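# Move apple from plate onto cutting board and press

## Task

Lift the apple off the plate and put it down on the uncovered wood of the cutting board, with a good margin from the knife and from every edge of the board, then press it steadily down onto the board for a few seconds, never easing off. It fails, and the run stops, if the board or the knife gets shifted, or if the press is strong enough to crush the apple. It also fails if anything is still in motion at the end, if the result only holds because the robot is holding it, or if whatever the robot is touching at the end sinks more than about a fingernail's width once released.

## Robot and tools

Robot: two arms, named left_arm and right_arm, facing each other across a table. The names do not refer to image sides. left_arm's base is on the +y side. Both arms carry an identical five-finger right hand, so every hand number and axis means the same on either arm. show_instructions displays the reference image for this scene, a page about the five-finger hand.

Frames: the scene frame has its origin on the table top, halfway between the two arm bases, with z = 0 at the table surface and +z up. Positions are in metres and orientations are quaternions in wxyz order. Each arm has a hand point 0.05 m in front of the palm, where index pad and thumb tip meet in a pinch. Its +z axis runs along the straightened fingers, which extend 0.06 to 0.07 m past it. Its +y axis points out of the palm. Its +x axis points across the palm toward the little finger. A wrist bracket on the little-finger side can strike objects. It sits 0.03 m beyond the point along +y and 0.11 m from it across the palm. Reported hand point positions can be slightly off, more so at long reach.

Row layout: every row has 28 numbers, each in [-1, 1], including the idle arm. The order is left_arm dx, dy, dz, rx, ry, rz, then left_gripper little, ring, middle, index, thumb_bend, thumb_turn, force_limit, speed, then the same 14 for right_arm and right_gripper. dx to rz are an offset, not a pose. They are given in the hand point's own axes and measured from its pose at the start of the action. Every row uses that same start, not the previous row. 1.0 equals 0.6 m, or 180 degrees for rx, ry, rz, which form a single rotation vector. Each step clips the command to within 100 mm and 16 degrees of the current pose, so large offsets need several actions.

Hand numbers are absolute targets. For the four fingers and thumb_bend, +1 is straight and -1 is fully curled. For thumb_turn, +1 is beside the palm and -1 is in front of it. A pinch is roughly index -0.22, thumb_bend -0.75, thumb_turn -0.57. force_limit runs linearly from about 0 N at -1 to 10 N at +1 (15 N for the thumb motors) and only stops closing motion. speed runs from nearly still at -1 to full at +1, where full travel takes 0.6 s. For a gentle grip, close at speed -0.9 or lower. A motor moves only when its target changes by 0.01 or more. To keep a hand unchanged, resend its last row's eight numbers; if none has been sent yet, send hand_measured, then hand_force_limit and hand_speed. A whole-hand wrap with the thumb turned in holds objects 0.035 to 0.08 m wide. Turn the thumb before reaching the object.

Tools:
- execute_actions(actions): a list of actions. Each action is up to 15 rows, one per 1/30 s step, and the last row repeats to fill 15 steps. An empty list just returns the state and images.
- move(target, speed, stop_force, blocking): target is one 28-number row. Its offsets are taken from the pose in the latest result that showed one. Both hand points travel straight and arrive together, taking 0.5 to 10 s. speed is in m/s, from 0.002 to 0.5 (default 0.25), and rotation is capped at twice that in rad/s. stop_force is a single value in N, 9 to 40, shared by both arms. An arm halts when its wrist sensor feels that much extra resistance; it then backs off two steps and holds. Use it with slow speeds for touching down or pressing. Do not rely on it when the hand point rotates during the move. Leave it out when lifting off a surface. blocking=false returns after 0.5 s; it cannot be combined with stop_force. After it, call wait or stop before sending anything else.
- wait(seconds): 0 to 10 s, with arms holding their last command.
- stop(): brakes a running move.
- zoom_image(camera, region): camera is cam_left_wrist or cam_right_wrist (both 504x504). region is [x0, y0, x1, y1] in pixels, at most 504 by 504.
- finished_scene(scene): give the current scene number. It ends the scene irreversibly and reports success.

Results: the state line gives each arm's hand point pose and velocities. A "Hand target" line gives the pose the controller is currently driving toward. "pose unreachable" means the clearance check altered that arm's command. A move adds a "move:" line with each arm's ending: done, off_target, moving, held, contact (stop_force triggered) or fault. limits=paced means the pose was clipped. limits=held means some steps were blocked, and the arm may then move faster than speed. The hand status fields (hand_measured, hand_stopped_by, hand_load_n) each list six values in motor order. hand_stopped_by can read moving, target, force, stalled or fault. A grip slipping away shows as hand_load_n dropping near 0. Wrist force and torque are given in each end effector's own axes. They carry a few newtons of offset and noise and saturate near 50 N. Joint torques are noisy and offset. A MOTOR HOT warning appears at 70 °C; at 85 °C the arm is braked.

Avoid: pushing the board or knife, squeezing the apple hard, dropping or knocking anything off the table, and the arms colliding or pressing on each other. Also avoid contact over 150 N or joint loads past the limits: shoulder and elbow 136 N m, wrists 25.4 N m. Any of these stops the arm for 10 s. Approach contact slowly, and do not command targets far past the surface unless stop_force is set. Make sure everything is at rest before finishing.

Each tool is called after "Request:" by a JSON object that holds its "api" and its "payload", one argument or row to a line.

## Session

Request:
{"api": "execute_actions", "payload": {
  "actions": []
}}

Scene clock: 0.00 s.
left_arm: end_effector_position=(+0.2987, +0.4550, +0.4873) hand_measured=(+1.000, +1.000, +1.000, +1.000, +1.000, +1.000) hand_load_n=(+0.0, +0.0, +0.0, +0.0, +0.0, +0.0) hand_stopped_by=(target, target, target, target, target, target) hand_force_limit=0.00 hand_speed=-0.80 end_effector_quat_wxyz=(-0.000, +0.378, +0.926, -0.005) end_effector_velocity=(-0.000, -0.000, +0.000) end_effector_angular_velocity=(-0.000, -0.000, -0.003) | right_arm: end_effector_position=(+0.1843, -0.2574, +0.4686) hand_measured=(+1.000, +1.000, +1.000, +1.000, +1.000, +1.000) hand_load_n=(+0.0, +0.0, +0.0, +0.0, +0.0, +0.0) hand_stopped_by=(target, target, target, target, target, target) hand_force_limit=0.00 hand_speed=-0.80 end_effector_quat_wxyz=(-0.027, -0.301, +0.953, +0.013) end_effector_velocity=(+0.000, +0.000, -0.001) end_effector_angular_velocity=(-0.001, +0.003, -0.001)
Joint positions: left_arm=[ 0.556 -1.721  1.313  1.973  1.578 -1.916] | right_arm=[-1.195 -1.702  1.37   1.958  1.545 -1.879]
Joint velocities: left_arm=[-0.001  0.    -0.001  0.     0.     0.002] | right_arm=[ 0.     0.001  0.002 -0.    -0.     0.001]
Joint torques (N m, as the arm reports them, + toward a larger angle): no reading
Motor temperatures (°C, as the motors report them): left_arm=[28 26 27 37 37 34] | right_arm=[26 24 28 33 33 38]
Wrist force (N, on the end effector, along its own x y z axes, offset not removed): no reading
Wrist torque (N m, same axes, about the end effector's origin, offset not removed): no reading
Hand target (left_arm): +0.299, +0.455, +0.487; -0.000, +0.378, +0.926, -0.005
Hand target (right_arm): +0.184, -0.257, +0.469; -0.027, -0.301, +0.953, +0.013

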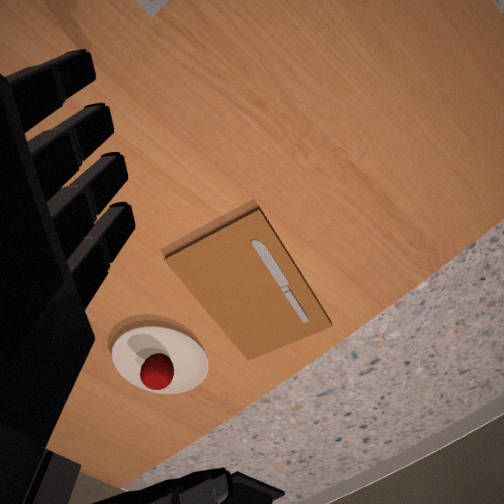

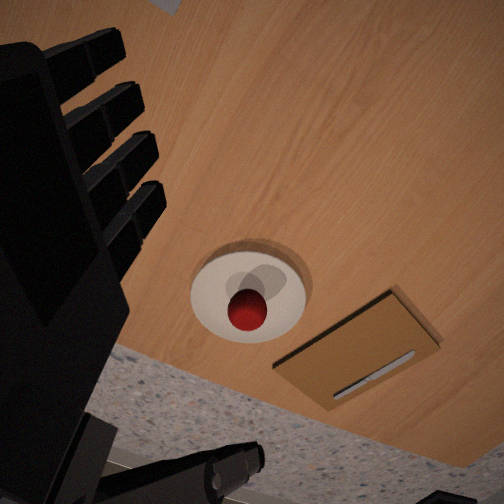

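Request:
{"api": "move", "payload": {
  "target": [-0.934,-0.30,0.603,0.2367,-0.1797,-0.3854,1,1,1,1,0.75,-1,0,0.5, 0,0,0,0,0,0,1,1,1,1,1,1,0,-0.8],
  "speed": 0.3
}}

Scene clock: 47.07 s.
left_arm: end_effector_position=(+0.5721, -0.0684, +0.1291) hand_measured=(+1.000, +1.000, +1.000, +1.000, +0.750, -1.000) hand_load_n=(+0.0, +0.0, +0.0, +0.0, +0.0, +0.0) hand_stopped_by=(target, target, target, target, target, target) hand_force_limit=0.00 hand_speed=0.50 end_effector_quat_wxyz=(-0.107, +0.235, -0.874, +0.412) end_effector_velocity=(+0.002, -0.001, -0.001) end_effector_angular_velocity=(+0.001, +0.002, +0.004) | right_arm: end_effector_position=(+0.1843, -0.2574, +0.4686) hand_measured=(+1.000, +1.000, +1.000, +1.000, +1.000, +1.000) hand_load_n=(+0.0, +0.0, +0.0, +0.0, +0.0, +0.0) hand_stopped_by=(target, target, target, target, target, target) hand_force_limit=0.00 hand_speed=-0.80 end_effector_quat_wxyz=(-0.027, -0.301, +0.953, +0.013) end_effector_velocity=(+0.000, +0.000, +0.000) end_effector_angular_velocity=(+0.000, -0.001, +0.001)
Joint positions: left_arm=[ 0.622 -0.691  0.745  0.638  1.57  -3.151] | right_arm=[-1.195 -1.702  1.37   1.958  1.545 -1.879]
Joint velocities: left_arm=[ 0.001  0.008 -0.013  0.006 -0.002 -0.004] | right_arm=[ 0.     0.    -0.001 -0.    -0.    -0.001]
Joint torques (N m, as the arm reports them, + toward a larger angle): left_arm=[ -7.93 -47.06 -30.74   2.03  -1.62  -1.81] | right_arm=[  1.21  -9.04 -17.08   2.13  -0.18   0.03]
Motor temperatures (°C, as the motors report them): left_arm=[28 26 27 37 37 34] | right_arm=[26 24 28 33 33 38]
Wrist force (N, on the end effector, along its own x y z axes, offset not removed): left_arm=[0.0 1.5 -2.3] | right_arm=[-1.0 -0.6 -2.8]
Wrist torque (N m, same axes, about the end effector's origin, offset not removed): left_arm=[0.52 -0.07 -0.09] | right_arm=[0.20 0.21 0.23]
Hand target (left_arm): +0.572, -0.069, +0.129; +0.107, -0.236, +0.874, -0.411
Hand target (right_arm): +0.184, -0.257, +0.469; -0.027, -0.301, +0.953, +0.013
Off the commanded pose (left_arm): 0.001 m, 0 deg.
Off the commanded pose (right_arm): 0.000 m, 0 deg.
move: done

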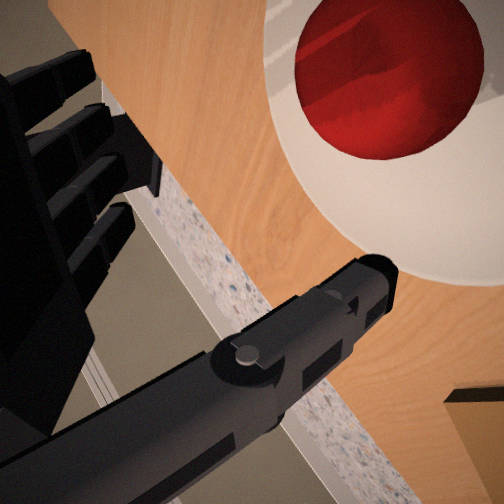

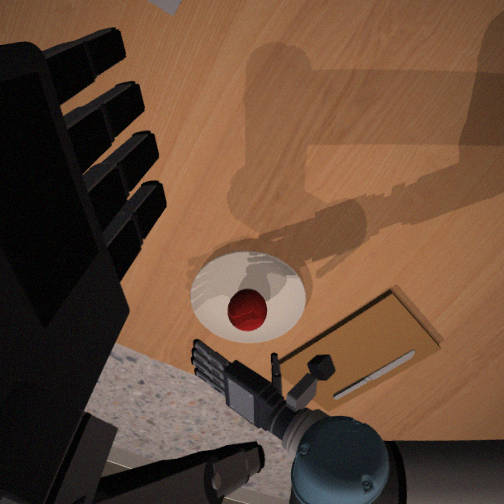

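Request:
{"api": "move", "payload": {
  "target": [0.07,0.0575,0.0615,0,0,0,1,1,1,1,0.75,-1,0,0.5, 0,0,0,0,0,0,1,1,1,1,1,1,0,-0.8],
  "speed": 0.1
}}

Scene clock: 55.87 s.
left_arm: end_effector_position=(+0.5388, -0.0950, +0.0795) hand_measured=(+1.000, +1.000, +1.000, +1.000, +0.750, -1.000) hand_load_n=(+0.0, +0.0, +0.0, +0.0, +0.0, +0.0) hand_stopped_by=(target, target, target, target, target, target) hand_force_limit=0.00 hand_speed=0.50 end_effector_quat_wxyz=(-0.107, +0.235, -0.874, +0.411) end_effector_velocity=(-0.000, -0.001, -0.001) end_effector_angular_velocity=(-0.001, -0.000, +0.001) | right_arm: end_effector_position=(+0.1843, -0.2574, +0.4686) hand_measured=(+1.000, +1.000, +1.000, +1.000, +1.000, +1.000) hand_load_n=(+0.0, +0.0, +0.0, +0.0, +0.0, +0.0) hand_stopped_by=(target, target, target, target, target, target) hand_force_limit=0.00 hand_speed=-0.80 end_effector_quat_wxyz=(-0.027, -0.301, +0.953, +0.013) end_effector_velocity=(-0.000, -0.000, +0.000) end_effector_angular_velocity=(-0.000, -0.001, -0.001)
Joint positions: left_arm=[ 0.558 -0.674  0.842  0.526  1.521 -3.192] | right_arm=[-1.195 -1.702  1.37   1.958  1.545 -1.879]
Joint velocities: left_arm=[-0.001  0.001  0.001 -0.003 -0.001 -0.002] | right_arm=[ 0.    -0.001  0.     0.     0.     0.001]
Joint torques (N m, as the arm reports them, + toward a larger angle): left_arm=[ -8.65 -47.29 -11.8   -1.69  -1.49  -1.87] | right_arm=[  0.92  -9.4  -17.35   2.15  -0.27   0.13]
Motor temperatures (°C, as the motors report them): left_arm=[28 26 27 37 37 34] | right_arm=[26 24 28 33 33 38]
Wrist force (N, on the end effector, along its own x y z axes, offset not removed): left_arm=[1.6 2.2 -2.2] | right_arm=[-3.3 -2.5 -2.6]
Wrist torque (N m, same axes, about the end effector's origin, offset not removed): left_arm=[0.74 -0.31 0.11] | right_arm=[-0.14 0.63 -0.02]
Hand target (left_arm): +0.539, -0.095, +0.079; +0.107, -0.235, +0.874, -0.412
Hand target (right_arm): +0.184, -0.257, +0.469; -0.027, -0.301, +0.953, +0.013
Off the commanded pose (left_arm): 0.000 m, 0 deg.
Off the commanded pose (right_arm): 0.000 m, 0 deg.
move: done

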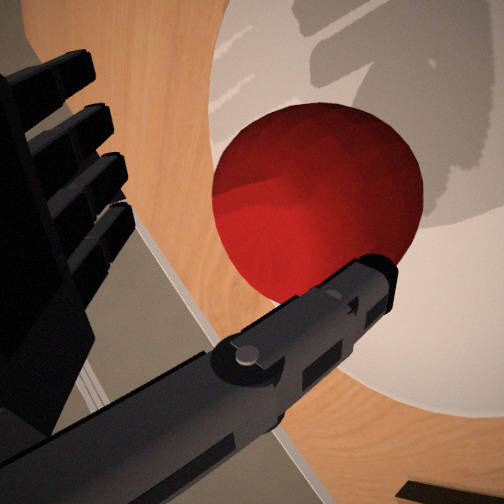

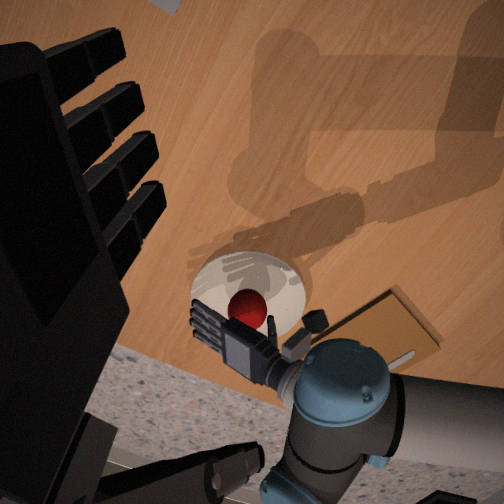

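Request:
{"api": "move", "payload": {
  "target": [0.004,0.048,0.02,0,0,0,1,1,1,1,1,-1,0,0.5, 0,0,0,0,0,0,1,1,1,1,1,1,0,-0.8],
  "speed": 0.04,
  "stop_force": 9
}}

Scene clock: 61.43 s.
left_arm: end_effector_position=(+0.5320, -0.0884, +0.0499) hand_measured=(+1.000, +1.000, +1.000, +1.000, +1.000, -1.000) hand_load_n=(+0.0, +0.0, +0.0, +0.0, +0.0, +0.0) hand_stopped_by=(target, target, target, target, target, target) hand_force_limit=0.00 hand_speed=0.50 end_effector_quat_wxyz=(-0.107, +0.235, -0.874, +0.411) end_effector_velocity=(-0.000, +0.000, -0.002) end_effector_angular_velocity=(-0.000, -0.001, -0.001) | right_arm: end_effector_position=(+0.1843, -0.2574, +0.4686) hand_measured=(+1.000, +1.000, +1.000, +1.000, +1.000, +1.000) hand_load_n=(+0.0, +0.0, +0.0, +0.0, +0.0, +0.0) hand_stopped_by=(target, target, target, target, target, target) hand_force_limit=0.00 hand_speed=-0.80 end_effector_quat_wxyz=(-0.027, -0.301, +0.953, +0.013) end_effector_velocity=(-0.000, +0.000, -0.000) end_effector_angular_velocity=(+0.000, +0.002, +0.001)
Joint positions: left_arm=[ 0.553 -0.684  0.937  0.441  1.517 -3.195] | right_arm=[-1.195 -1.702  1.37   1.958  1.545 -1.879]
Joint velocities: left_arm=[ 0.    -0.001  0.006 -0.007 -0.     0.001] | right_arm=[-0.     0.     0.001  0.    -0.001 -0.001]
Joint torques (N m, as the arm reports them, + toward a larger angle): left_arm=[ -8.18 -61.45 -11.49  -1.59  -1.7   -1.76] | right_arm=[  0.22  -8.92 -17.43   2.13  -0.24   0.05]
Motor temperatures (°C, as the motors report them): left_arm=[28 26 27 37 37 34] | right_arm=[26 24 28 33 33 38]
Wrist force (N, on the end effector, along its own x y z axes, offset not removed): left_arm=[2.1 -1.2 -2.1] | right_arm=[0.0 0.1 -0.2]
Wrist torque (N m, same axes, about the end effector's origin, offset not removed): left_arm=[-0.08 -0.37 0.12] | right_arm=[-0.07 -0.07 0.08]
Hand target (left_arm): +0.532, -0.088, +0.050; +0.107, -0.235, +0.874, -0.411
Hand target (right_arm): +0.184, -0.257, +0.469; -0.027, -0.301, +0.953, +0.013
Off the commanded pose (left_arm): 0.000 m, 0 deg.
Off the commanded pose (right_arm): 0.000 m, 0 deg.
move: done

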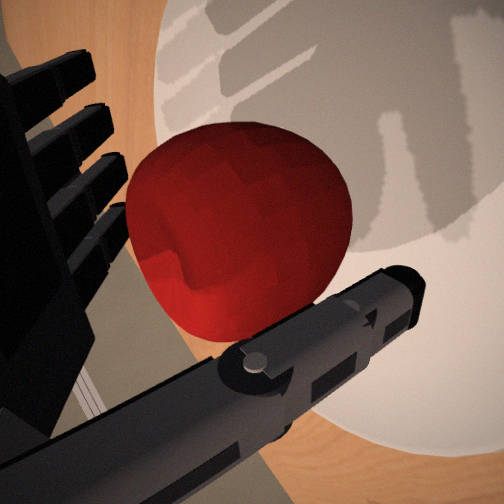

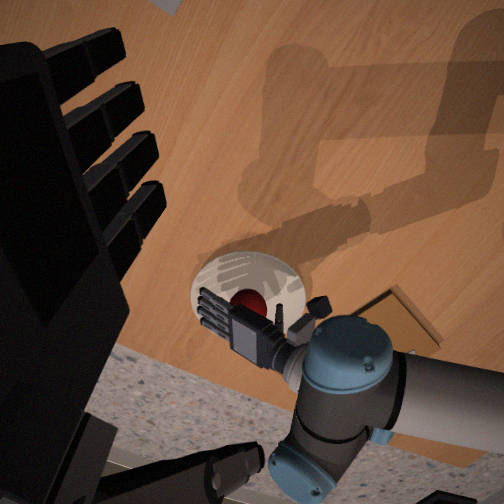

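Request:
{"api": "move", "payload": {
  "target": [0,0.019,0.014,0,0,0,0.6,0.6,0.62,0.6,0.7,-1,0,0, 0,0,0,0,0,0,1,1,1,1,1,1,0,-0.8],
  "speed": 0.015,
  "stop_force": 9
}}

Request:
{"api": "move", "payload": {
  "target": [0,0,0,0,0,0,-0.2,-1,-1,-1,-1,-1,0.2,-0.75, 0,0,0,0,0,0,1,1,1,1,1,1,0,-0.8]
}}

Scene clock: 72.77 s.
left_arm: end_effector_position=(+0.5315, -0.0878, +0.0360) hand_measured=(+0.600, +0.600, +0.620, +0.600, +0.700, -1.000) hand_load_n=(+0.0, +0.0, +0.0, +0.0, +0.0, +0.0) hand_stopped_by=(target, target, target, target, target, target) hand_force_limit=0.00 hand_speed=0.00 end_effector_quat_wxyz=(-0.107, +0.235, -0.874, +0.411) end_effector_velocity=(-0.001, +0.000, -0.003) end_effector_angular_velocity=(+0.001, +0.001, +0.000) | right_arm: end_effector_position=(+0.1843, -0.2574, +0.4686) hand_measured=(+1.000, +1.000, +1.000, +1.000, +1.000, +1.000) hand_load_n=(+0.0, +0.0, +0.0, +0.0, +0.0, +0.0) hand_stopped_by=(target, target, target, target, target, target) hand_force_limit=0.00 hand_speed=-0.80 end_effector_quat_wxyz=(-0.027, -0.301, +0.953, +0.013) end_effector_velocity=(+0.000, +0.000, +0.000) end_effector_angular_velocity=(+0.000, -0.002, -0.001)
Joint positions: left_arm=[ 0.553 -0.675  0.958  0.411  1.517 -3.195] | right_arm=[-1.195 -1.702  1.37   1.958  1.545 -1.879]
Joint velocities: left_arm=[-0.     0.001  0.005 -0.005  0.    -0.001] | right_arm=[-0.     0.    -0.002  0.     0.     0.001]
Joint torques (N m, as the arm reports them, + toward a larger angle): left_arm=[ -8.27 -46.27 -11.53  -1.41  -1.68  -1.89] | right_arm=[  0.66  -9.32 -18.25   2.11  -0.17   0.02]
Motor temperatures (°C, as the motors report them): left_arm=[28 26 27 37 37 34] | right_arm=[26 24 28 33 33 38]
Wrist force (N, on the end effector, along its own x y z axes, offset not removed): left_arm=[0.6 1.6 -1.7] | right_arm=[2.9 -3.4 -0.6]
Wrist torque (N m, same axes, about the end effector's origin, offset not removed): left_arm=[0.60 -0.29 0.02] | right_arm=[-0.25 -0.39 -0.08]
Hand target (left_arm): +0.531, -0.088, +0.036; +0.107, -0.235, +0.874, -0.411
Hand target (right_arm): +0.184, -0.257, +0.469; -0.027, -0.301, +0.953, +0.013
Off the commanded pose (left_arm): 0.000 m, 0 deg.
Off the commanded pose (right_arm): 0.000 m, 0 deg.
move: done

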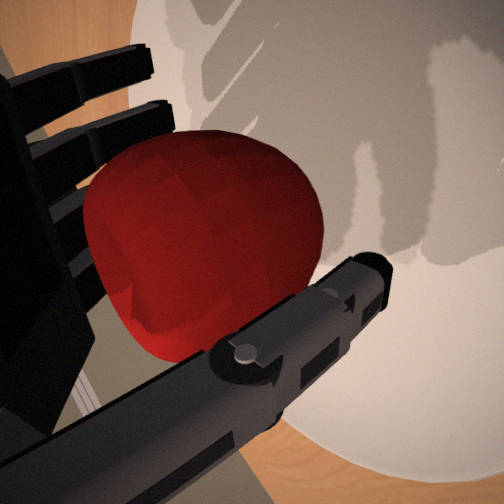

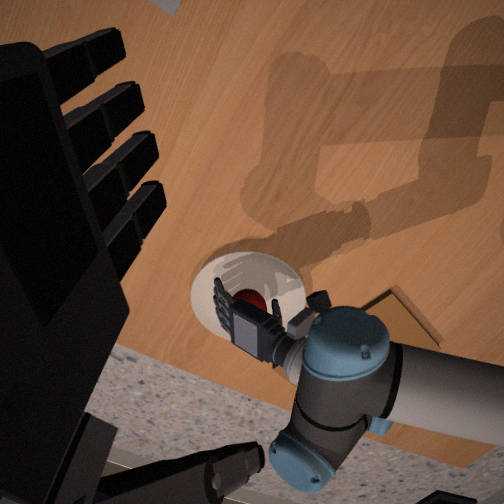

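Scene clock: 74.97 s.
left_arm: end_effector_position=(+0.5315, -0.0878, +0.0360) hand_measured=(-0.200, +0.090, +0.262, +0.228, +0.500, -1.000) hand_load_n=(+0.0, +7.0, +3.0, +5.5, +14.0, +3.0) hand_stopped_by=(target, force, force, force, force, target) hand_force_limit=0.20 hand_speed=-0.75 end_effector_quat_wxyz=(-0.107, +0.235, -0.874, +0.411) end_effector_velocity=(+0.000, -0.000, +0.000) end_effector_angular_velocity=(-0.001, +0.000, +0.000) | right_arm: end_effector_position=(+0.1843, -0.2574, +0.4686) hand_measured=(+1.000, +1.000, +1.000, +1.000, +1.000, +1.000) hand_load_n=(+0.0, +0.0, +0.0, +0.0, +0.0, +0.0) hand_stopped_by=(target, target, target, target, target, target) hand_force_limit=0.00 hand_speed=-0.80 end_effector_quat_wxyz=(-0.027, -0.301, +0.953, +0.013) end_effector_velocity=(+0.000, +0.000, +0.000) end_effector_angular_velocity=(-0.000, -0.001, +0.000)
Joint positions: left_arm=[ 0.553 -0.675  0.958  0.411  1.517 -3.195] | right_arm=[-1.195 -1.702  1.37   1.958  1.545 -1.879]
Joint velocities: left_arm=[ 0.     0.    -0.001  0.     0.    -0.   ] | right_arm=[ 0.001  0.001 -0.001 -0.     0.     0.   ]
Joint torques (N m, as the arm reports them, + toward a larger angle): left_arm=[ -6.59 -61.01 -29.66   1.34  -1.09  -1.76] | right_arm=[  0.19  -9.05 -17.82   2.09  -0.17   0.1 ]
Motor temperatures (°C, as the motors report them): left_arm=[28 26 27 37 37 34] | right_arm=[26 24 28 33 33 38]
Wrist force (N, on the end effector, along its own x y z axes, offset not removed): left_arm=[1.3 -0.3 -1.8] | right_arm=[-0.7 -5.2 -0.4]
Wrist torque (N m, same axes, about the end effector's origin, offset not removed): left_arm=[0.21 -0.35 -0.01] | right_arm=[-0.52 0.21 -0.10]
Hand target (left_arm): +0.531, -0.088, +0.036; +0.107, -0.235, +0.874, -0.411
Hand target (right_arm): +0.184, -0.257, +0.469; -0.027, -0.301, +0.953, +0.013
Off the commanded pose (left_arm): 0.000 m, 0 deg.
Off the commanded pose (right_arm): 0.000 m, 0 deg.
move: done

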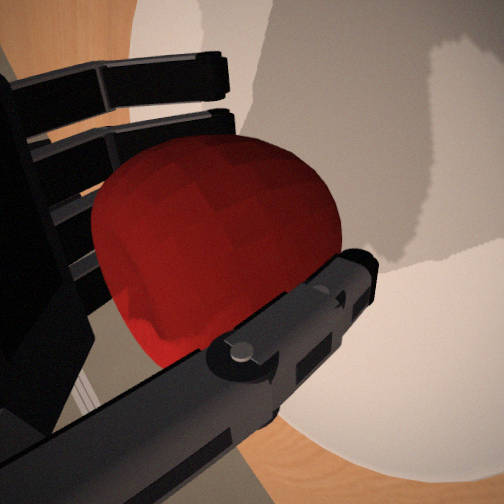

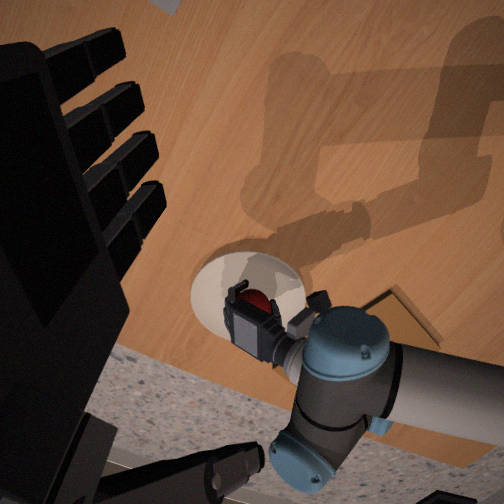

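Request:
{"api": "move", "payload": {
  "target": [0,-0.083,-0.069,0,0,0,-1,-1,-1,-1,-1,-1,0.2,-0.4, 0,0,0,0,0,0,1,1,1,1,1,1,0,-0.8],
  "speed": 0.12
}}

Request:
{"api": "move", "payload": {
  "target": [-0.231,0.244,-0.296,0,0,0,-1,-1,-1,-1,-1,-1,0.2,-0.4, 0,0,0,0,0,0,1,1,1,1,1,1,0,-0.8],
  "speed": 0.2
}}

Scene clock: 81.27 s.
left_arm: end_effector_position=(+0.5318, -0.0875, +0.1006) hand_measured=(-1.000, +0.090, +0.262, +0.228, +0.500, -1.000) hand_load_n=(+0.0, +7.0, +3.0, +5.5, +14.5, +3.0) hand_stopped_by=(target, force, force, force, force, target) hand_force_limit=0.20 hand_speed=-0.40 end_effector_quat_wxyz=(-0.107, +0.235, -0.874, +0.411) end_effector_velocity=(-0.000, +0.000, +0.001) end_effector_angular_velocity=(+0.002, +0.000, -0.001) | right_arm: end_effector_position=(+0.1843, -0.2574, +0.4686) hand_measured=(+1.000, +1.000, +1.000, +1.000, +1.000, +1.000) hand_load_n=(+0.0, +0.0, +0.0, +0.0, +0.0, +0.0) hand_stopped_by=(target, target, target, target, target, target) hand_force_limit=0.00 hand_speed=-0.80 end_effector_quat_wxyz=(-0.027, -0.301, +0.953, +0.013) end_effector_velocity=(+0.000, -0.000, +0.000) end_effector_angular_velocity=(+0.000, -0.001, +0.001)
Joint positions: left_arm=[ 0.553 -0.717  0.865  0.545  1.517 -3.195] | right_arm=[-1.195 -1.702  1.37   1.958  1.545 -1.879]
Joint velocities: left_arm=[-0.    -0.    -0.002  0.004 -0.     0.001] | right_arm=[-0.001  0.    -0.001 -0.     0.    -0.002]
Joint torques (N m, as the arm reports them, + toward a larger angle): left_arm=[ 10.86 -62.72 -31.1    1.76   1.87   1.02] | right_arm=[  0.24  -8.61 -17.46   2.14  -0.19   0.22]
Motor temperatures (°C, as the motors report them): left_arm=[28 26 27 37 37 34] | right_arm=[26 24 28 33 33 38]
Wrist force (N, on the end effector, along its own x y z axes, offset not removed): left_arm=[1.5 3.4 0.9] | right_arm=[-3.3 1.2 -4.2]
Wrist torque (N m, same axes, about the end effector's origin, offset not removed): left_arm=[0.51 -0.19 0.20] | right_arm=[0.50 0.60 -0.15]
Hand target (left_arm): +0.532, -0.087, +0.101; +0.107, -0.235, +0.874, -0.411
Hand target (right_arm): +0.184, -0.257, +0.469; -0.027, -0.301, +0.953, +0.013
Off the commanded pose (left_arm): 0.000 m, 0 deg.
Off the commanded pose (right_arm): 0.000 m, 0 deg.
move: done

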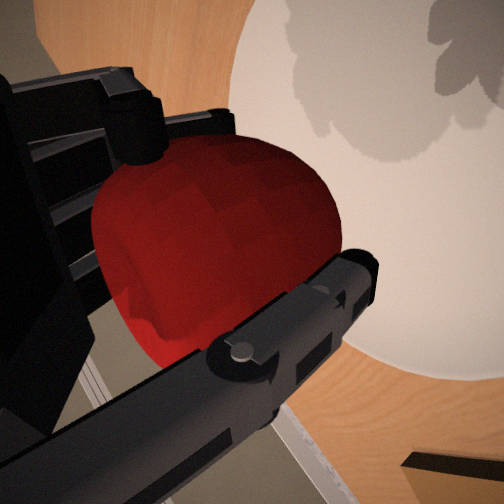

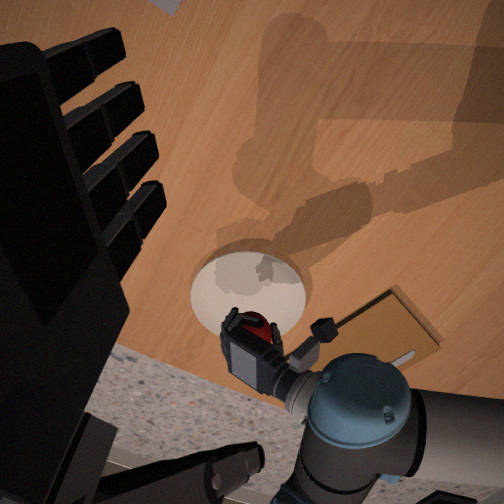

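Scene clock: 83.20 s.
left_arm: end_effector_position=(+0.5366, +0.1809, +0.1003) hand_measured=(-1.000, +0.090, +0.262, +0.228, +0.500, -1.000) hand_load_n=(+0.0, +7.0, +3.0, +5.5, +14.5, +3.0) hand_stopped_by=(target, force, force, force, force, target) hand_force_limit=0.20 hand_speed=-0.40 end_effector_quat_wxyz=(-0.107, +0.235, -0.874, +0.412) end_effector_velocity=(+0.000, +0.002, +0.000) end_effector_angular_velocity=(+0.000, -0.002, -0.002) | right_arm: end_effector_position=(+0.1843, -0.2574, +0.4686) hand_measured=(+1.000, +1.000, +1.000, +1.000, +1.000, +1.000) hand_load_n=(+0.0, +0.0, +0.0, +0.0, +0.0, +0.0) hand_stopped_by=(target, target, target, target, target, target) hand_force_limit=0.00 hand_speed=-0.80 end_effector_quat_wxyz=(-0.027, -0.301, +0.953, +0.013) end_effector_velocity=(-0.000, +0.000, +0.000) end_effector_angular_velocity=(+0.001, -0.002, +0.001)
Joint positions: left_arm=[ 0.831 -1.16   1.608  0.256  1.731 -3.016] | right_arm=[-1.195 -1.702  1.37   1.958  1.545 -1.879]
Joint velocities: left_arm=[ 0.003 -0.002  0.003 -0.001  0.003  0.004] | right_arm=[ 0.001 -0.001 -0.001 -0.    -0.    -0.   ]
Joint torques (N m, as the arm reports them, + toward a larger angle): left_arm=[ 10.67 -44.54 -12.16  -1.67   1.96   2.4 ] | right_arm=[  0.24  -8.45 -17.79   2.24  -0.14   0.17]
Motor temperatures (°C, as the motors report them): left_arm=[28 26 27 37 37 34] | right_arm=[26 24 28 33 33 38]
Wrist force (N, on the end effector, along its own x y z axes, offset not removed): left_arm=[0.0 1.1 1.5] | right_arm=[0.1 -0.7 -5.4]
Wrist torque (N m, same axes, about the end effector's origin, offset not removed): left_arm=[0.01 -0.22 -0.07] | right_arm=[0.28 0.17 0.19]
Hand target (left_arm): +0.537, +0.181, +0.100; +0.107, -0.235, +0.874, -0.412
Hand target (right_arm): +0.184, -0.257, +0.469; -0.027, -0.301, +0.953, +0.013
Off the commanded pose (left_arm): 0.000 m, 0 deg.
Off the commanded pose (right_arm): 0.000 m, 0 deg.
move: done

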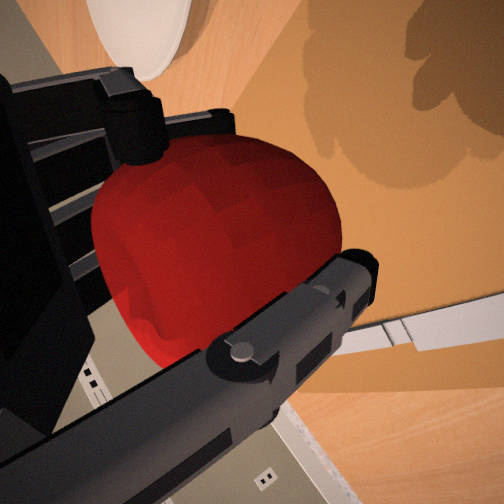

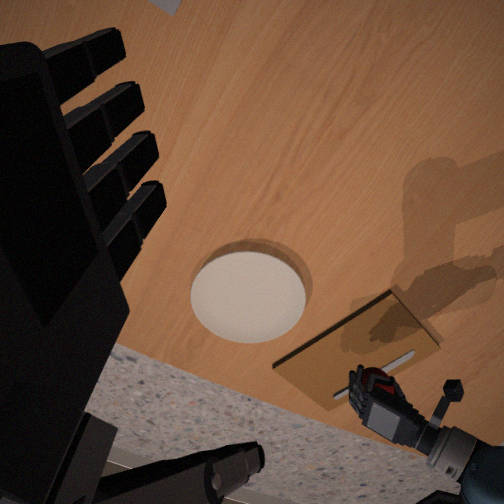

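Request:
{"api": "move", "payload": {
  "target": [0.022,0.042,0.067,0,0,0,-1,-1,-1,-1,-1,-1,0.2,-0.4, 0,0,0,0,0,0,1,1,1,1,1,1,0,-0.8],
  "speed": 0.08
}}

Request:
{"api": "move", "payload": {
  "target": [0,0.032,0.0265,0,0,0,-1,-1,-1,-1,-1,-1,0.2,-0.4, 0,0,0,0,0,0,1,1,1,1,1,1,0,-0.8],
  "speed": 0.005,
  "stop_force": 10
}}

Request:
{"api": "wait", "payload": {
  "seconds": 1
}}

Scene clock: 98.17 s.
left_arm: end_effector_position=(+0.5323, +0.1614, +0.0555) hand_measured=(-1.000, +0.090, +0.262, +0.228, +0.500, -1.000) hand_load_n=(+0.0, +7.0, +3.0, +5.5, +14.5, +3.0) hand_stopped_by=(target, force, force, force, force, target) hand_force_limit=0.20 hand_speed=-0.40 end_effector_quat_wxyz=(-0.107, +0.235, -0.874, +0.412) end_effector_velocity=(+0.000, -0.001, -0.002) end_effector_angular_velocity=(-0.001, +0.001, +0.001) | right_arm: end_effector_position=(+0.1843, -0.2574, +0.4686) hand_measured=(+1.000, +1.000, +1.000, +1.000, +1.000, +1.000) hand_load_n=(+0.0, +0.0, +0.0, +0.0, +0.0, +0.0) hand_stopped_by=(target, target, target, target, target, target) hand_force_limit=0.00 hand_speed=-0.80 end_effector_quat_wxyz=(-0.027, -0.301, +0.953, +0.013) end_effector_velocity=(+0.000, +0.000, -0.000) end_effector_angular_velocity=(+0.000, -0.000, -0.000)
Joint positions: left_arm=[ 0.796 -1.096  1.638  0.158  1.704 -3.039] | right_arm=[-1.195 -1.702  1.37   1.958  1.545 -1.879]
Joint velocities: left_arm=[-0.001  0.003  0.    -0.004 -0.001 -0.002] | right_arm=[ 0.  0.  0. -0. -0.  0.]
Joint torques (N m, as the arm reports them, + toward a larger angle): left_arm=[ -6.64 -31.1  -10.14  -1.82  -1.44  -1.91] | right_arm=[  0.5   -8.78 -17.83   2.16  -0.19   0.22]
Motor temperatures (°C, as the motors report them): left_arm=[28 26 27 37 37 34] | right_arm=[26 24 28 33 33 38]
Wrist force (N, on the end effector, along its own x y z axes, offset not removed): left_arm=[1.3 2.1 -0.3] | right_arm=[-4.6 -2.1 -6.3]
Wrist torque (N m, same axes, about the end effector's origin, offset not removed): left_arm=[0.25 -0.19 0.12] | right_arm=[0.18 0.89 -0.32]
Hand target (left_arm): +0.532, +0.161, +0.055; +0.107, -0.235, +0.874, -0.412
Hand target (right_arm): +0.184, -0.257, +0.469; -0.027, -0.301, +0.953, +0.013
Off the commanded pose (left_arm): 0.000 m, 0 deg.
Off the commanded pose (right_arm): 0.000 m, 0 deg.
move: done

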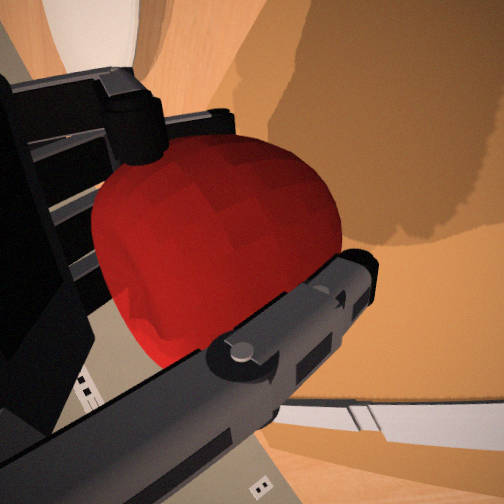

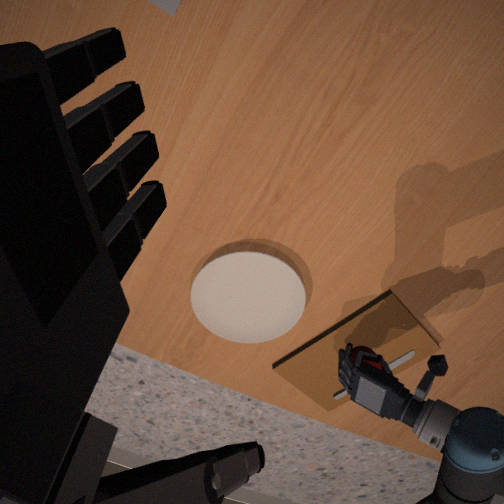

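Scene clock: 101.13 s.
left_arm: end_effector_position=(+0.5322, +0.1614, +0.0425) hand_measured=(-1.000, +0.090, +0.262, +0.228, +0.500, -1.000) hand_load_n=(+0.0, +6.0, +3.0, +5.5, +13.0, +2.5) hand_stopped_by=(target, force, force, force, force, target) hand_force_limit=0.20 hand_speed=-0.40 end_effector_quat_wxyz=(-0.107, +0.235, -0.874, +0.412) end_effector_velocity=(-0.001, +0.001, +0.001) end_effector_angular_velocity=(+0.003, +0.001, -0.001) | right_arm: end_effector_position=(+0.1843, -0.2574, +0.4686) hand_measured=(+1.000, +1.000, +1.000, +1.000, +1.000, +1.000) hand_load_n=(+0.0, +0.0, +0.0, +0.0, +0.0, +0.0) hand_stopped_by=(target, target, target, target, target, target) hand_force_limit=0.00 hand_speed=-0.80 end_effector_quat_wxyz=(-0.027, -0.301, +0.953, +0.013) end_effector_velocity=(-0.000, -0.000, +0.000) end_effector_angular_velocity=(+0.000, -0.001, -0.002)
Joint positions: left_arm=[ 0.796 -1.079  1.651  0.128  1.704 -3.039] | right_arm=[-1.195 -1.702  1.37   1.958  1.545 -1.879]
Joint velocities: left_arm=[-0.001 -0.002 -0.     0.006 -0.     0.001] | right_arm=[ 0.    -0.001 -0.     0.     0.     0.002]
Joint torques (N m, as the arm reports them, + toward a larger angle): left_arm=[ -6.   -41.53 -22.55   3.64  -1.78  -1.64] | right_arm=[ -0.67  -8.89 -17.83   2.27  -0.17   0.28]
Motor temperatures (°C, as the motors report them): left_arm=[28 26 27 37 37 34] | right_arm=[26 24 28 33 33 38]
Wrist force (N, on the end effector, along its own x y z axes, offset not removed): left_arm=[4.5 -7.1 -2.8] | right_arm=[-0.4 -4.2 -1.9]
Wrist torque (N m, same axes, about the end effector's origin, offset not removed): left_arm=[0.06 -0.62 0.03] | right_arm=[-0.39 -0.12 -0.13]
Hand target (left_arm): +0.532, +0.161, +0.043; +0.107, -0.235, +0.874, -0.412
Hand target (right_arm): +0.184, -0.257, +0.469; -0.027, -0.301, +0.953, +0.013
Off the commanded pose (left_arm): 0.012 m, 0 deg.
Off the commanded pose (right_arm): 0.000 m, 0 deg.
move: contact (left_arm)

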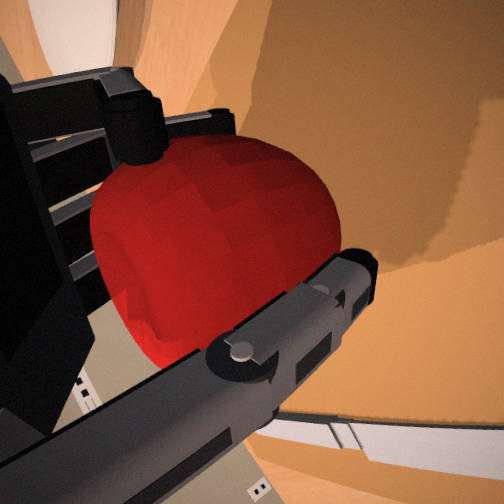

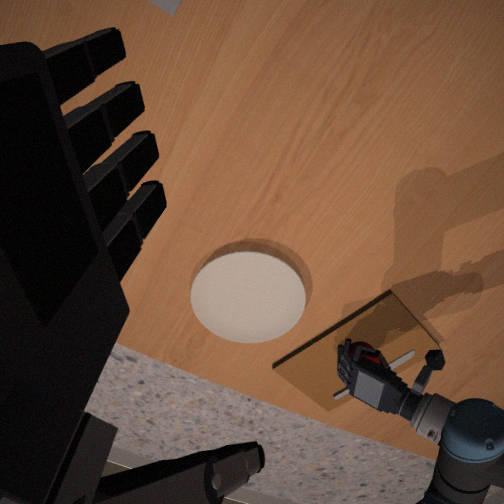

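Scene clock: 102.13 s.
left_arm: end_effector_position=(+0.5323, +0.1614, +0.0428) hand_measured=(-1.000, +0.090, +0.262, +0.228, +0.500, -1.000) hand_load_n=(+0.0, +6.0, +3.0, +5.5, +13.5, +3.0) hand_stopped_by=(target, force, force, force, force, target) hand_force_limit=0.20 hand_speed=-0.40 end_effector_quat_wxyz=(-0.107, +0.235, -0.874, +0.412) end_effector_velocity=(-0.000, -0.000, +0.000) end_effector_angular_velocity=(-0.000, +0.001, +0.000) | right_arm: end_effector_position=(+0.1843, -0.2574, +0.4686) hand_measured=(+1.000, +1.000, +1.000, +1.000, +1.000, +1.000) hand_load_n=(+0.0, +0.0, +0.0, +0.0, +0.0, +0.0) hand_stopped_by=(target, target, target, target, target, target) hand_force_limit=0.00 hand_speed=-0.80 end_effector_quat_wxyz=(-0.027, -0.301, +0.953, +0.013) end_effector_velocity=(+0.001, +0.000, -0.000) end_effector_angular_velocity=(-0.000, +0.000, -0.000)
Joint positions: left_arm=[ 0.796 -1.08   1.651  0.129  1.704 -3.039] | right_arm=[-1.195 -1.702  1.37   1.958  1.545 -1.879]
Joint velocities: left_arm=[-0.    -0.     0.     0.     0.    -0.001] | right_arm=[-0.     0.001 -0.001 -0.     0.    -0.   ]
Joint torques (N m, as the arm reports them, + toward a larger angle): left_arm=[ -3.38 -46.8  -27.73   1.16  -0.49  -1.75] | right_arm=[ -0.09  -8.71 -17.96   2.22  -0.09   0.3 ]
Motor temperatures (°C, as the motors report them): left_arm=[28 26 27 37 37 34] | right_arm=[26 24 28 33 33 38]
Wrist force (N, on the end effector, along its own x y z axes, offset not removed): left_arm=[2.4 0.0 -0.2] | right_arm=[-3.2 -2.4 -3.8]
Wrist torque (N m, same axes, about the end effector's origin, offset not removed): left_arm=[-0.13 -0.49 0.14] | right_arm=[-0.32 0.67 -0.15]
Hand target (left_arm): +0.532, +0.161, +0.043; +0.107, -0.235, +0.874, -0.412
Hand target (right_arm): +0.184, -0.257, +0.469; -0.027, -0.301, +0.953, +0.013
Off the commanded pose (left_arm): 0.012 m, 0 deg.
Off the commanded pose (right_arm): 0.000 m, 0 deg.
wait: 1.00 s; at rest by 0.17 s

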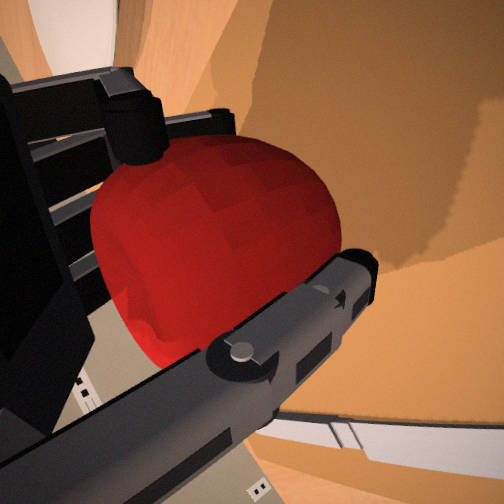

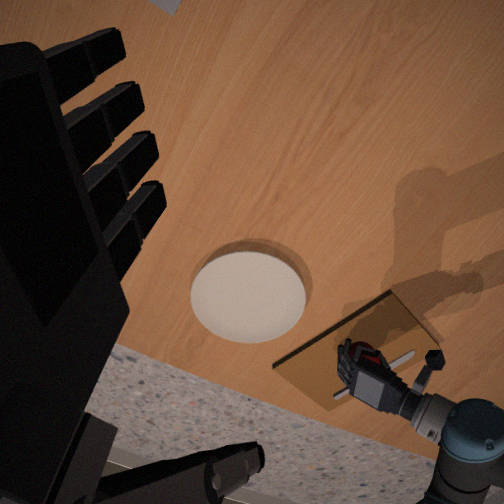

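Request:
{"api": "execute_actions", "payload": {
  "actions": [
    [[0,0.0009,0.00075,0,0,0,-1,-1,-1,-1,-1,-1,0.2,-0.4, 0,0,0,0,0,0,1,1,1,1,1,1,0,-0.8]]
  ]
}}

Request:
{"api": "wait", "payload": {
  "seconds": 1
}}

Scene clock: 104.97 s.
left_arm: end_effector_position=(+0.5323, +0.1613, +0.0422) hand_measured=(-1.000, +0.090, +0.262, +0.228, +0.500, -1.000) hand_load_n=(+0.0, +5.5, +2.5, +5.0, +13.0, +2.5) hand_stopped_by=(target, force, force, force, force, target) hand_force_limit=0.20 hand_speed=-0.40 end_effector_quat_wxyz=(-0.107, +0.235, -0.874, +0.412) end_effector_velocity=(-0.001, +0.001, -0.001) end_effector_angular_velocity=(+0.002, +0.002, +0.001) | right_arm: end_effector_position=(+0.1843, -0.2574, +0.4686) hand_measured=(+1.000, +1.000, +1.000, +1.000, +1.000, +1.000) hand_load_n=(+0.0, +0.0, +0.0, +0.0, +0.0, +0.0) hand_stopped_by=(target, target, target, target, target, target) hand_force_limit=0.00 hand_speed=-0.80 end_effector_quat_wxyz=(-0.027, -0.301, +0.953, +0.013) end_effector_velocity=(-0.000, +0.000, +0.000) end_effector_angular_velocity=(+0.001, -0.002, +0.002)
Joint positions: left_arm=[ 0.796 -1.079  1.651  0.127  1.704 -3.039] | right_arm=[-1.195 -1.702  1.37   1.958  1.545 -1.879]
Joint velocities: left_arm=[ 0.     0.     0.002 -0.    -0.    -0.   ] | right_arm=[ 0.    -0.    -0.001 -0.     0.    -0.002]
Joint torques (N m, as the arm reports them, + toward a larger angle): left_arm=[  2.38 -21.27  -2.68  -0.32   1.44  -1.29] | right_arm=[ -0.34  -8.91 -17.68   2.32  -0.16   0.31]
Motor temperatures (°C, as the motors report them): left_arm=[28 26 27 37 37 34] | right_arm=[26 24 28 33 33 38]
Wrist force (N, on the end effector, along its own x y z axes, offset not removed): left_arm=[0.6 -9.0 -12.1] | right_arm=[-2.0 -1.7 -3.0]
Wrist torque (N m, same axes, about the end effector's origin, offset not removed): left_arm=[0.45 0.04 0.00] | right_arm=[0.12 0.65 -0.16]
Hand target (left_arm): +0.532, +0.161, +0.042; +0.107, -0.235, +0.874, -0.412
Hand target (right_arm): +0.184, -0.257, +0.469; -0.027, -0.301, +0.953, +0.013
Off the commanded pose (left_arm): 0.000 m, 0 deg.
Off the commanded pose (right_arm): 0.000 m, 0 deg.

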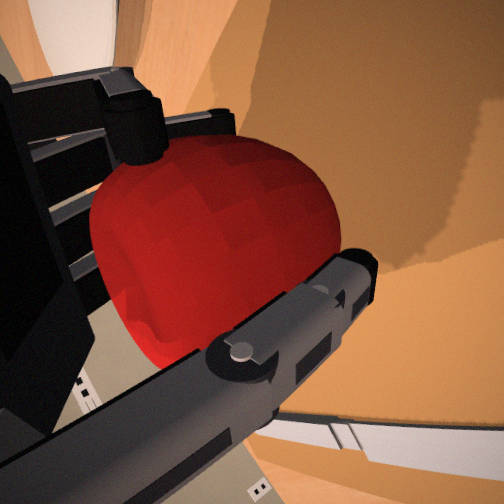

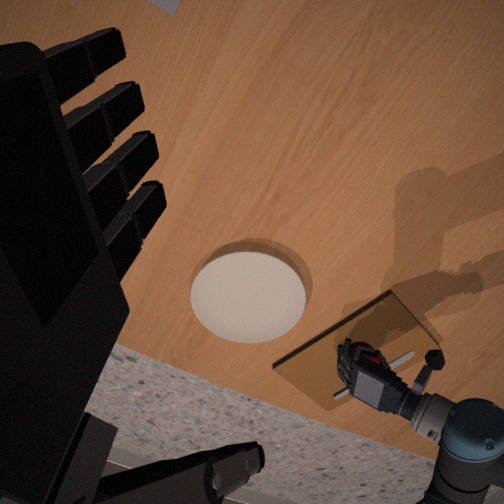

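Scene clock: 105.97 s.
left_arm: end_effector_position=(+0.5323, +0.1613, +0.0421) hand_measured=(-1.000, +0.090, +0.262, +0.228, +0.500, -1.000) hand_load_n=(+0.0, +5.5, +3.0, +5.0, +13.0, +2.5) hand_stopped_by=(target, force, force, force, force, target) hand_force_limit=0.20 hand_speed=-0.40 end_effector_quat_wxyz=(-0.107, +0.235, -0.874, +0.412) end_effector_velocity=(+0.001, -0.001, +0.001) end_effector_angular_velocity=(-0.002, -0.001, +0.000) | right_arm: end_effector_position=(+0.1843, -0.2574, +0.4686) hand_measured=(+1.000, +1.000, +1.000, +1.000, +1.000, +1.000) hand_load_n=(+0.0, +0.0, +0.0, +0.0, +0.0, +0.0) hand_stopped_by=(target, target, target, target, target, target) hand_force_limit=0.00 hand_speed=-0.80 end_effector_quat_wxyz=(-0.027, -0.301, +0.953, +0.013) end_effector_velocity=(-0.000, +0.000, -0.000) end_effector_angular_velocity=(+0.000, +0.000, +0.000)
Joint positions: left_arm=[ 0.796 -1.079  1.651  0.127  1.704 -3.039] | right_arm=[-1.195 -1.702  1.37   1.958  1.545 -1.879]
Joint velocities: left_arm=[ 0.     0.    -0.002 -0.     0.    -0.001] | right_arm=[-0.    -0.     0.001 -0.    -0.    -0.   ]
Joint torques (N m, as the arm reports them, + toward a larger angle): left_arm=[  0.46 -19.82  -2.09   1.56  -0.23  -1.78] | right_arm=[  0.17  -8.5  -17.63   2.2   -0.18   0.33]
Motor temperatures (°C, as the motors report them): left_arm=[28 26 27 37 37 34] | right_arm=[26 24 28 33 33 38]
Wrist force (N, on the end effector, along its own x y z axes, offset not removed): left_arm=[1.9 -11.7 -11.8] | right_arm=[-0.4 1.5 -4.7]
Wrist torque (N m, same axes, about the end effector's origin, offset not removed): left_arm=[0.23 -0.06 -0.14] | right_arm=[0.50 0.13 -0.10]
Hand target (left_arm): +0.532, +0.161, +0.042; +0.107, -0.235, +0.874, -0.412
Hand target (right_arm): +0.184, -0.257, +0.469; -0.027, -0.301, +0.953, +0.013
Off the commanded pose (left_arm): 0.000 m, 0 deg.
Off the commanded pose (right_arm): 0.000 m, 0 deg.
wait: 1.00 s; at rest by 0.17 s

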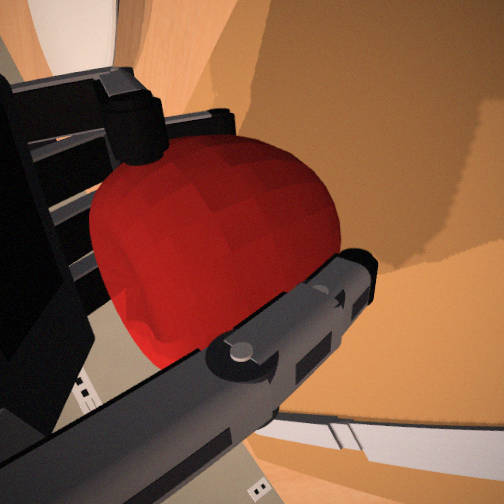

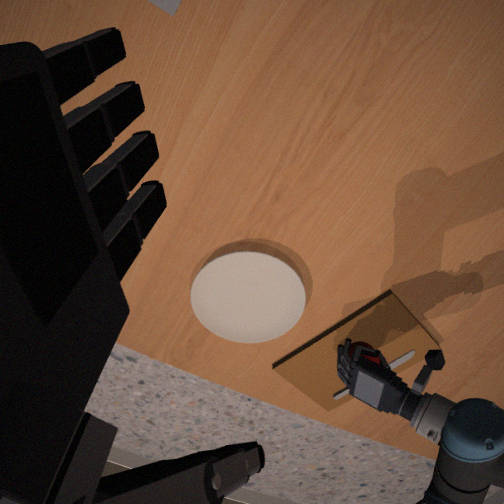

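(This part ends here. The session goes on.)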